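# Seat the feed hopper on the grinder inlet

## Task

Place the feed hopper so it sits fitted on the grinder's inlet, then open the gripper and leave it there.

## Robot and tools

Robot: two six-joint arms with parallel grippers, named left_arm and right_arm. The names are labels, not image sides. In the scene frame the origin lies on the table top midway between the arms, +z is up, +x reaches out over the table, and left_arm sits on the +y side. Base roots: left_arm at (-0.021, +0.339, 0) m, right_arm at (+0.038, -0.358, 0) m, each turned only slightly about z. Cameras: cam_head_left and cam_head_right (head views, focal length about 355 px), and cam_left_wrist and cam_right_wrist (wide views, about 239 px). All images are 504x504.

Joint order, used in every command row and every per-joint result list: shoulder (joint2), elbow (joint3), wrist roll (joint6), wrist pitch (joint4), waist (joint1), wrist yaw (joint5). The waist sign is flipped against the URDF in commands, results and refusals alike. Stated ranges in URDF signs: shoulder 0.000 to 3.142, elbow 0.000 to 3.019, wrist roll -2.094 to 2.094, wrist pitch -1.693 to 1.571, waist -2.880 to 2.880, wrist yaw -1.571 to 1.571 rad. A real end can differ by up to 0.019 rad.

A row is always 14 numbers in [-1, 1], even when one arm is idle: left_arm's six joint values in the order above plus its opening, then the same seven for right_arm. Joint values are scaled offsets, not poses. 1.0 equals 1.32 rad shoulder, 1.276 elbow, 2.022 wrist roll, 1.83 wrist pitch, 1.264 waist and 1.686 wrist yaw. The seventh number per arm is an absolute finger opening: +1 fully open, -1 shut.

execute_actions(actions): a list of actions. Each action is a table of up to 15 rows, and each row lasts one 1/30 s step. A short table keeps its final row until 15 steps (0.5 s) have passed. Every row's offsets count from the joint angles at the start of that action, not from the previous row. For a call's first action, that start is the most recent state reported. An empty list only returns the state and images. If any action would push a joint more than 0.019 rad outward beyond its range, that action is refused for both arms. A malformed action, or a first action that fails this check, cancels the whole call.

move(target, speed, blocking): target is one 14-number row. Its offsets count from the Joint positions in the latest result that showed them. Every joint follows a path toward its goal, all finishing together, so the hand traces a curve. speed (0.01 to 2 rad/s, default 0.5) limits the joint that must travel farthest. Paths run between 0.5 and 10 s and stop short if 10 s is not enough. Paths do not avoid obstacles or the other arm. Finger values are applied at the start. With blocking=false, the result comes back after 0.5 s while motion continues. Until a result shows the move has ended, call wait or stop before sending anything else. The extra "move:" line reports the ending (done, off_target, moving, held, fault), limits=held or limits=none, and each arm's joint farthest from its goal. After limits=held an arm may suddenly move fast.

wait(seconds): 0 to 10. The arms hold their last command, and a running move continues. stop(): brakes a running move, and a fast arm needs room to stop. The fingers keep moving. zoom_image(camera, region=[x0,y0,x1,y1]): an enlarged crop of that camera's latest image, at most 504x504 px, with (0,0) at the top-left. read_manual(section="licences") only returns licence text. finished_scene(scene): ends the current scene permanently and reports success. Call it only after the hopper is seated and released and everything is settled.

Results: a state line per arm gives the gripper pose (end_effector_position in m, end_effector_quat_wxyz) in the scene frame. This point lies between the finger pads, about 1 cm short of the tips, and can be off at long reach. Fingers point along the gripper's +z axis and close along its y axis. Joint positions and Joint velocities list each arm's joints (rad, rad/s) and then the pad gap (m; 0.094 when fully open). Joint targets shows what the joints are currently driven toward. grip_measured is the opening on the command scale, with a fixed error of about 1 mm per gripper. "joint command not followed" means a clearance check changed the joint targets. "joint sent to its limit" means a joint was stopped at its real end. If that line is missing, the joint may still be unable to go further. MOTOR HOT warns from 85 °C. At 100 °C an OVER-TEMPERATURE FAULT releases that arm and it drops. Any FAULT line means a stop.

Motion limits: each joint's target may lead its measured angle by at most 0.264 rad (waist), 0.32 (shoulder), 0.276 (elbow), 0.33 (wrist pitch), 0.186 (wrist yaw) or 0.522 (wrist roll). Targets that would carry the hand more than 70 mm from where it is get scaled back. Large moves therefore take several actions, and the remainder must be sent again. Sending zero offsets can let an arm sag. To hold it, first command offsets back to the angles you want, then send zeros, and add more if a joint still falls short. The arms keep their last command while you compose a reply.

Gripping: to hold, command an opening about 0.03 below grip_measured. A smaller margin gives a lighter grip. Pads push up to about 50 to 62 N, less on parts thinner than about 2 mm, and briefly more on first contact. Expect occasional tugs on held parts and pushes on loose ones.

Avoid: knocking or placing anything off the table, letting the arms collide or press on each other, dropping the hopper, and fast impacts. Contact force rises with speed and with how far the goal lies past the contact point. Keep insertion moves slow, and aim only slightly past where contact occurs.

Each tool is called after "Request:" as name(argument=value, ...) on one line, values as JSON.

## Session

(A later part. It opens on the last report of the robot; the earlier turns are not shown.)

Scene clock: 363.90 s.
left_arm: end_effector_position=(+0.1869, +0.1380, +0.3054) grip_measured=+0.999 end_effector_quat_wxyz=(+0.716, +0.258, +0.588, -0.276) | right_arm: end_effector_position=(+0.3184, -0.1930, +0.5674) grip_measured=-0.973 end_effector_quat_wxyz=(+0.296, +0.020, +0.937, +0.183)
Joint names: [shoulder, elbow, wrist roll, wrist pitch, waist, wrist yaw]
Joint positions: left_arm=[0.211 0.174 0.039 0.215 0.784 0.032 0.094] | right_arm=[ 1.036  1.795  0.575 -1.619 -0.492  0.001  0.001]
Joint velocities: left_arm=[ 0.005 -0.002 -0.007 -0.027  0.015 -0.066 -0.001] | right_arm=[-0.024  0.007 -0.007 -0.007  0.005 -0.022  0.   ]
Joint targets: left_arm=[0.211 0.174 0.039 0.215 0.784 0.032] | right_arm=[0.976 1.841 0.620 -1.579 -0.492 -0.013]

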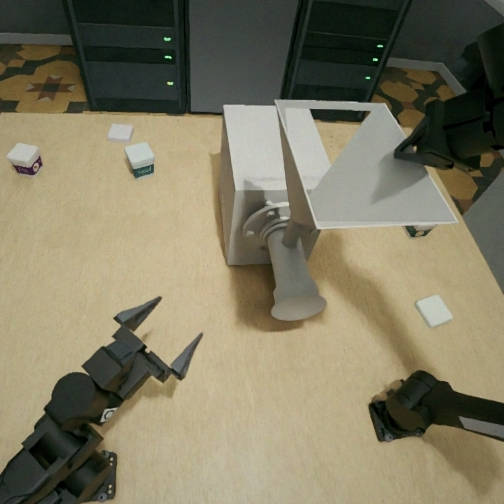

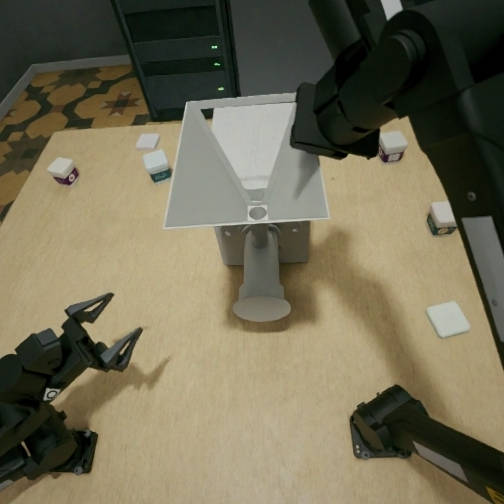

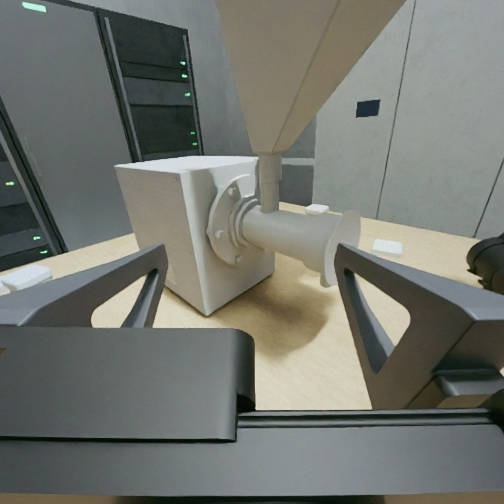

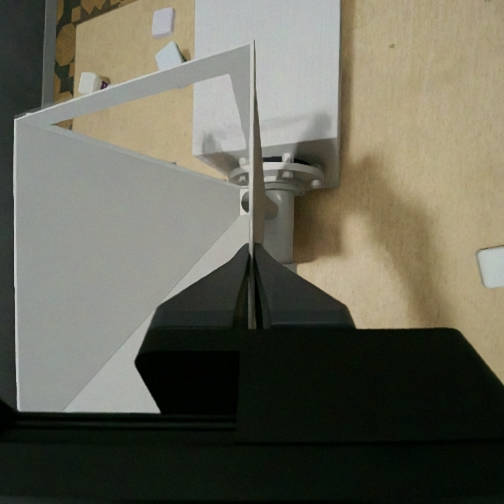

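Nearly aligned (1 mm short). Lower with the shoulder, then elbow.

Request:
execute_actions(actions=[[[0,0,0,0,0,0,1,-0.012,0.034,0.022,0.03,0,-0.008,-1]],[[0,0,0,0,0,0,1,-0.022,0.015,0.022,0.035,0,-0.008,-1]]])

Request:
zoom_image(camera="cam_left_wrist", region=[215, 120, 315, 220])

Scene clock: 368.73 s.
left_arm: end_effector_position=(+0.1869, +0.1380, +0.3054) grip_measured=+0.999 end_effector_quat_wxyz=(+0.716, +0.258, +0.588, -0.276) | right_arm: end_effector_position=(+0.3261, -0.1885, +0.5512) grip_measured=-0.973 end_effector_quat_wxyz=(+0.279, +0.020, +0.944, +0.172)
Joint names: [shoulder, elbow, wrist roll, wrist pitch, waist, wrist yaw]
Joint positions: left_arm=[0.211 0.174 0.039 0.215 0.784 0.032 0.094] | right_arm=[ 1.053  1.77   0.575 -1.619 -0.492  0.001  0.001]
Joint velocities: left_arm=[-0.005  0.007 -0.037 -0.007 -0.005 -0.022  0.001] | right_arm=[-0.015  0.002  0.022  0.002  0.005  0.007  0.   ]
Joint targets: left_arm=[0.211 0.174 0.039 0.215 0.784 0.032] | right_arm=[1.020 1.814 0.620 -1.555 -0.492 -0.013]

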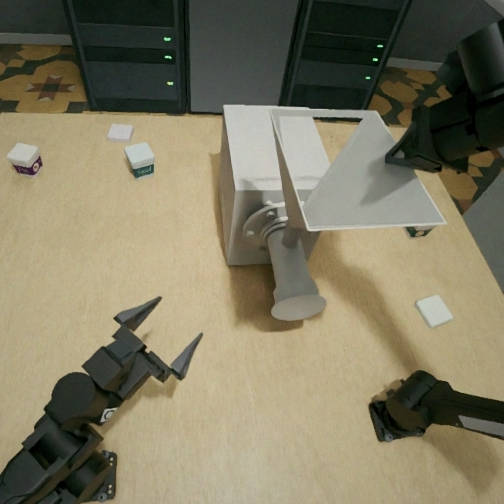

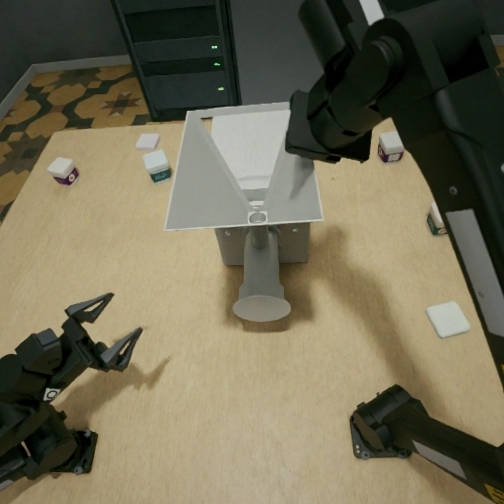

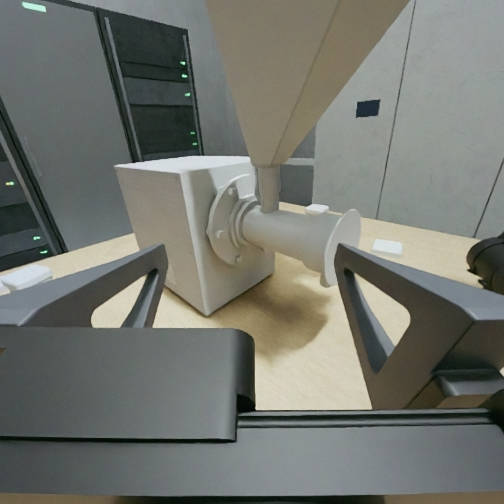

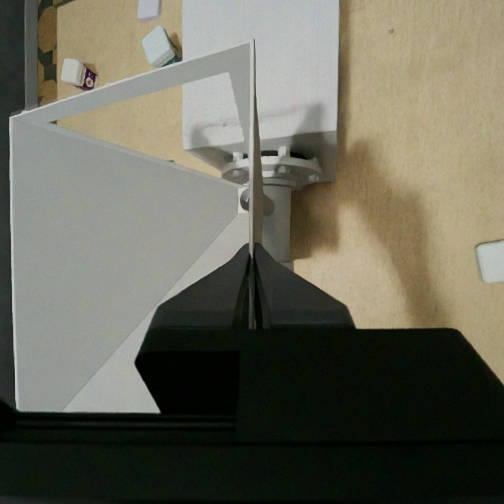

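Region (215, 120, 315, 220) of cam_left_wrist's 504x504 image, scaled by 5.040, with more detail than that image has.

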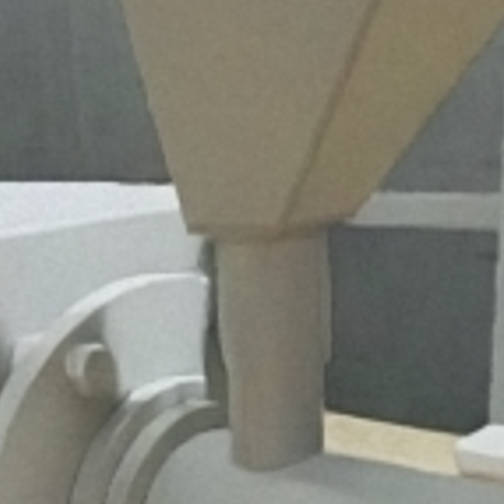

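In.

Request:
execute_actions(actions=[[[0,0,0,0,0,0,1,-0.065,-0.015,0.022,0.06,0,-0.008,-1]],[[0,0,0,0,0,0,1,-0.06,-0.015,0.022,0.06,0,-0.008,-1]],[[0,0,0,0,0,0,1,-0.05,-0.015,0.02,0.055,0,-0.005,-1]],[[0,0,0,0,0,0,1,-0.01,-0.01,0,0.02,0,0,-1]],[[0,0,0,0,0,0,1,0,0.01,0,0,0,0,-0.3]]])

Request:
zoom_image(camera="cam_left_wrist", region=[215, 120, 315, 220])

Scene clock: 377.53 s.
left_arm: end_effector_position=(+0.1869, +0.1380, +0.3054) grip_measured=+0.999 end_effector_quat_wxyz=(+0.716, +0.258, +0.588, -0.276) | right_arm: end_effector_position=(+0.3206, -0.1940, +0.5139) grip_measured=-0.303 end_effector_quat_wxyz=(+0.293, +0.012, +0.941, +0.170)
Joint names: [shoulder, elbow, wrist roll, wrist pitch, waist, wrist yaw]
Joint positions: left_arm=[0.211 0.174 0.039 0.215 0.784 0.032 0.094] | right_arm=[ 0.959  1.585  0.554 -1.506 -0.492  0.012  0.033]
Joint velocities: left_arm=[-0.005 -0.002 -0.007 -0.007  0.005 -0.037  0.   ] | right_arm=[-0.005  0.012 -0.066 -0.007  0.005 -0.037 -0.001]
Joint targets: left_arm=[0.211 0.174 0.039 0.215 0.784 0.032] | right_arm=[0.959 1.598 0.555 -1.506 -0.492 0.012]

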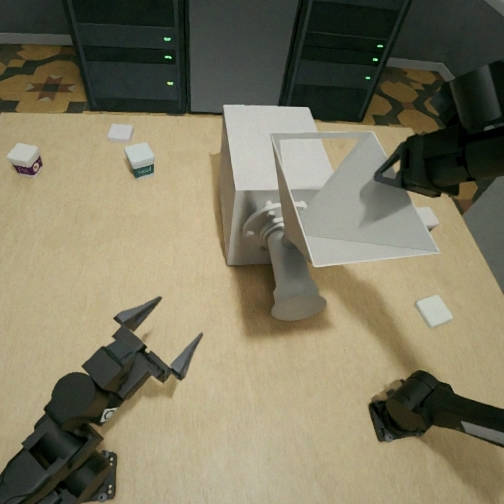

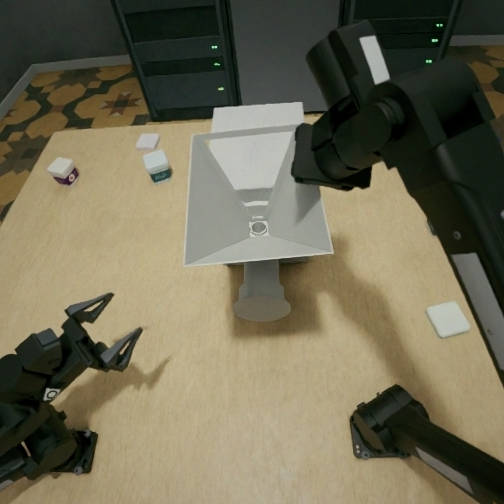

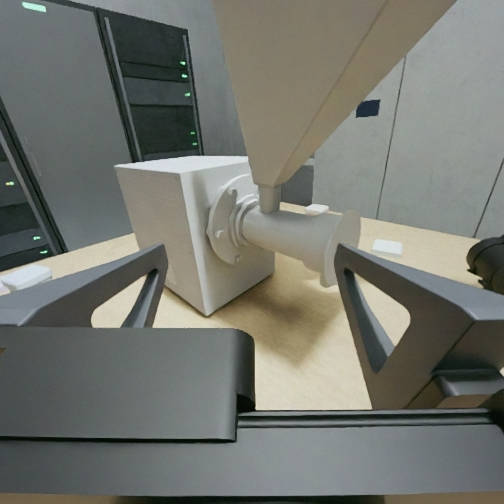

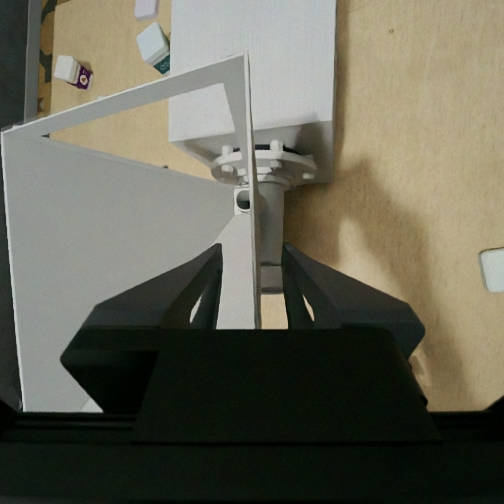

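Region (215, 120, 315, 220) of cam_left_wrist's 504x504 image, scaled by 5.040, with more detail than that image has.

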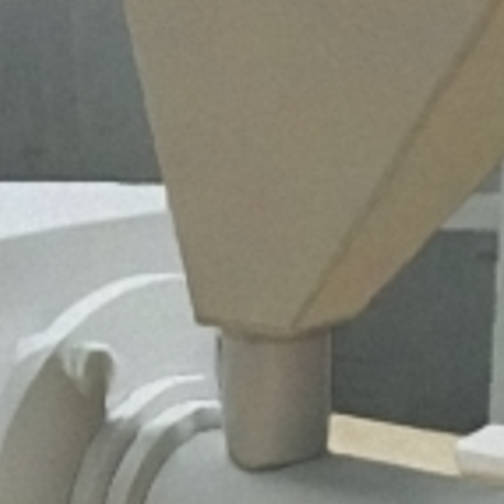

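Request:
move(target=[0,0,0,0,0,0,1,0,0.22,0,-0.05,0.04,0,0.1], speed=0.4)

Scene clock: 388.07 s.
left_arm: end_effector_position=(+0.1869, +0.1380, +0.3054) grip_measured=+0.999 end_effector_quat_wxyz=(+0.716, +0.258, +0.588, -0.276) | right_arm: end_effector_position=(+0.2965, -0.2221, +0.6121) grip_measured=+0.097 end_effector_quat_wxyz=(+0.364, +0.031, +0.908, +0.204)
Joint names: [shoulder, elbow, wrist roll, wrist pitch, waist, wrist yaw]
Joint positions: left_arm=[0.211 0.174 0.039 0.215 0.784 0.032 0.094] | right_arm=[ 0.958  1.832  0.554 -1.583 -0.451  0.012  0.052]
Joint velocities: left_arm=[ 0.005 -0.002 -0.037  0.022  0.005 -0.051  0.   ] | right_arm=[-0.005  0.012  0.007  0.002 -0.005  0.066 -0.001]
Joint targets: left_arm=[0.211 0.174 0.039 0.215 0.784 0.032] | right_arm=[0.960 1.866 0.554 -1.597 -0.442 0.012]
move: off_target (right_arm); limits=none; left_arm: farthest joint: the waist, 0.000 radians from its target (0.000 radians at the start); right_arm: farthest joint: the elbow, 0.034 radians from its target (0.280 radians at the start)

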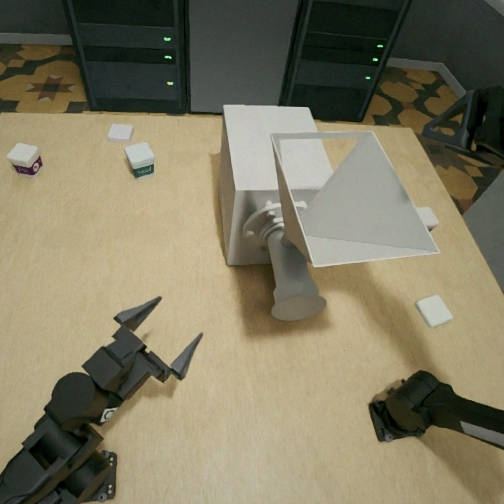

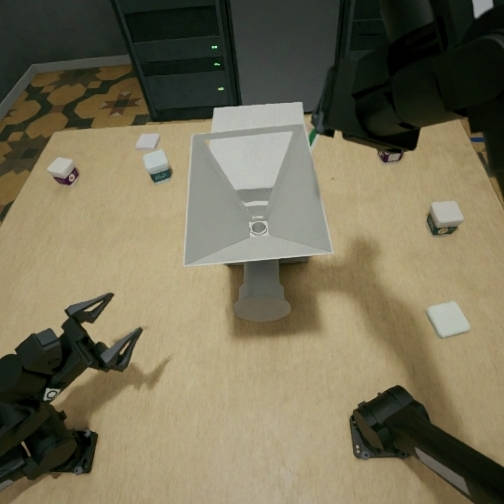

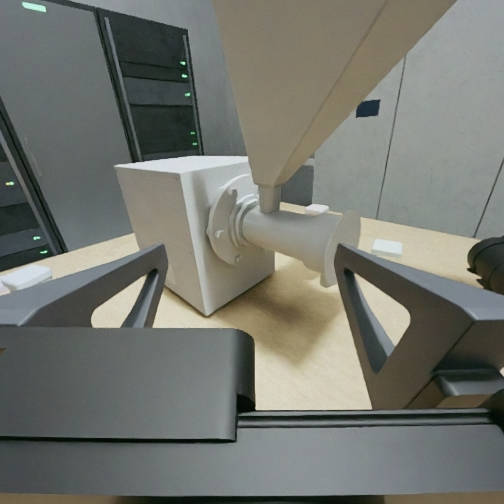

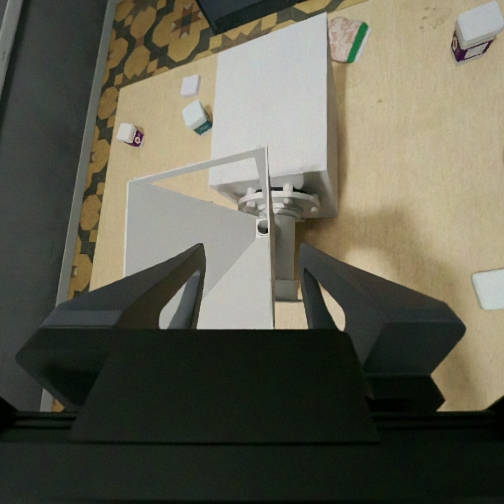

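Request:
finished_scene(scene=1)

The scene is finished: the task was done.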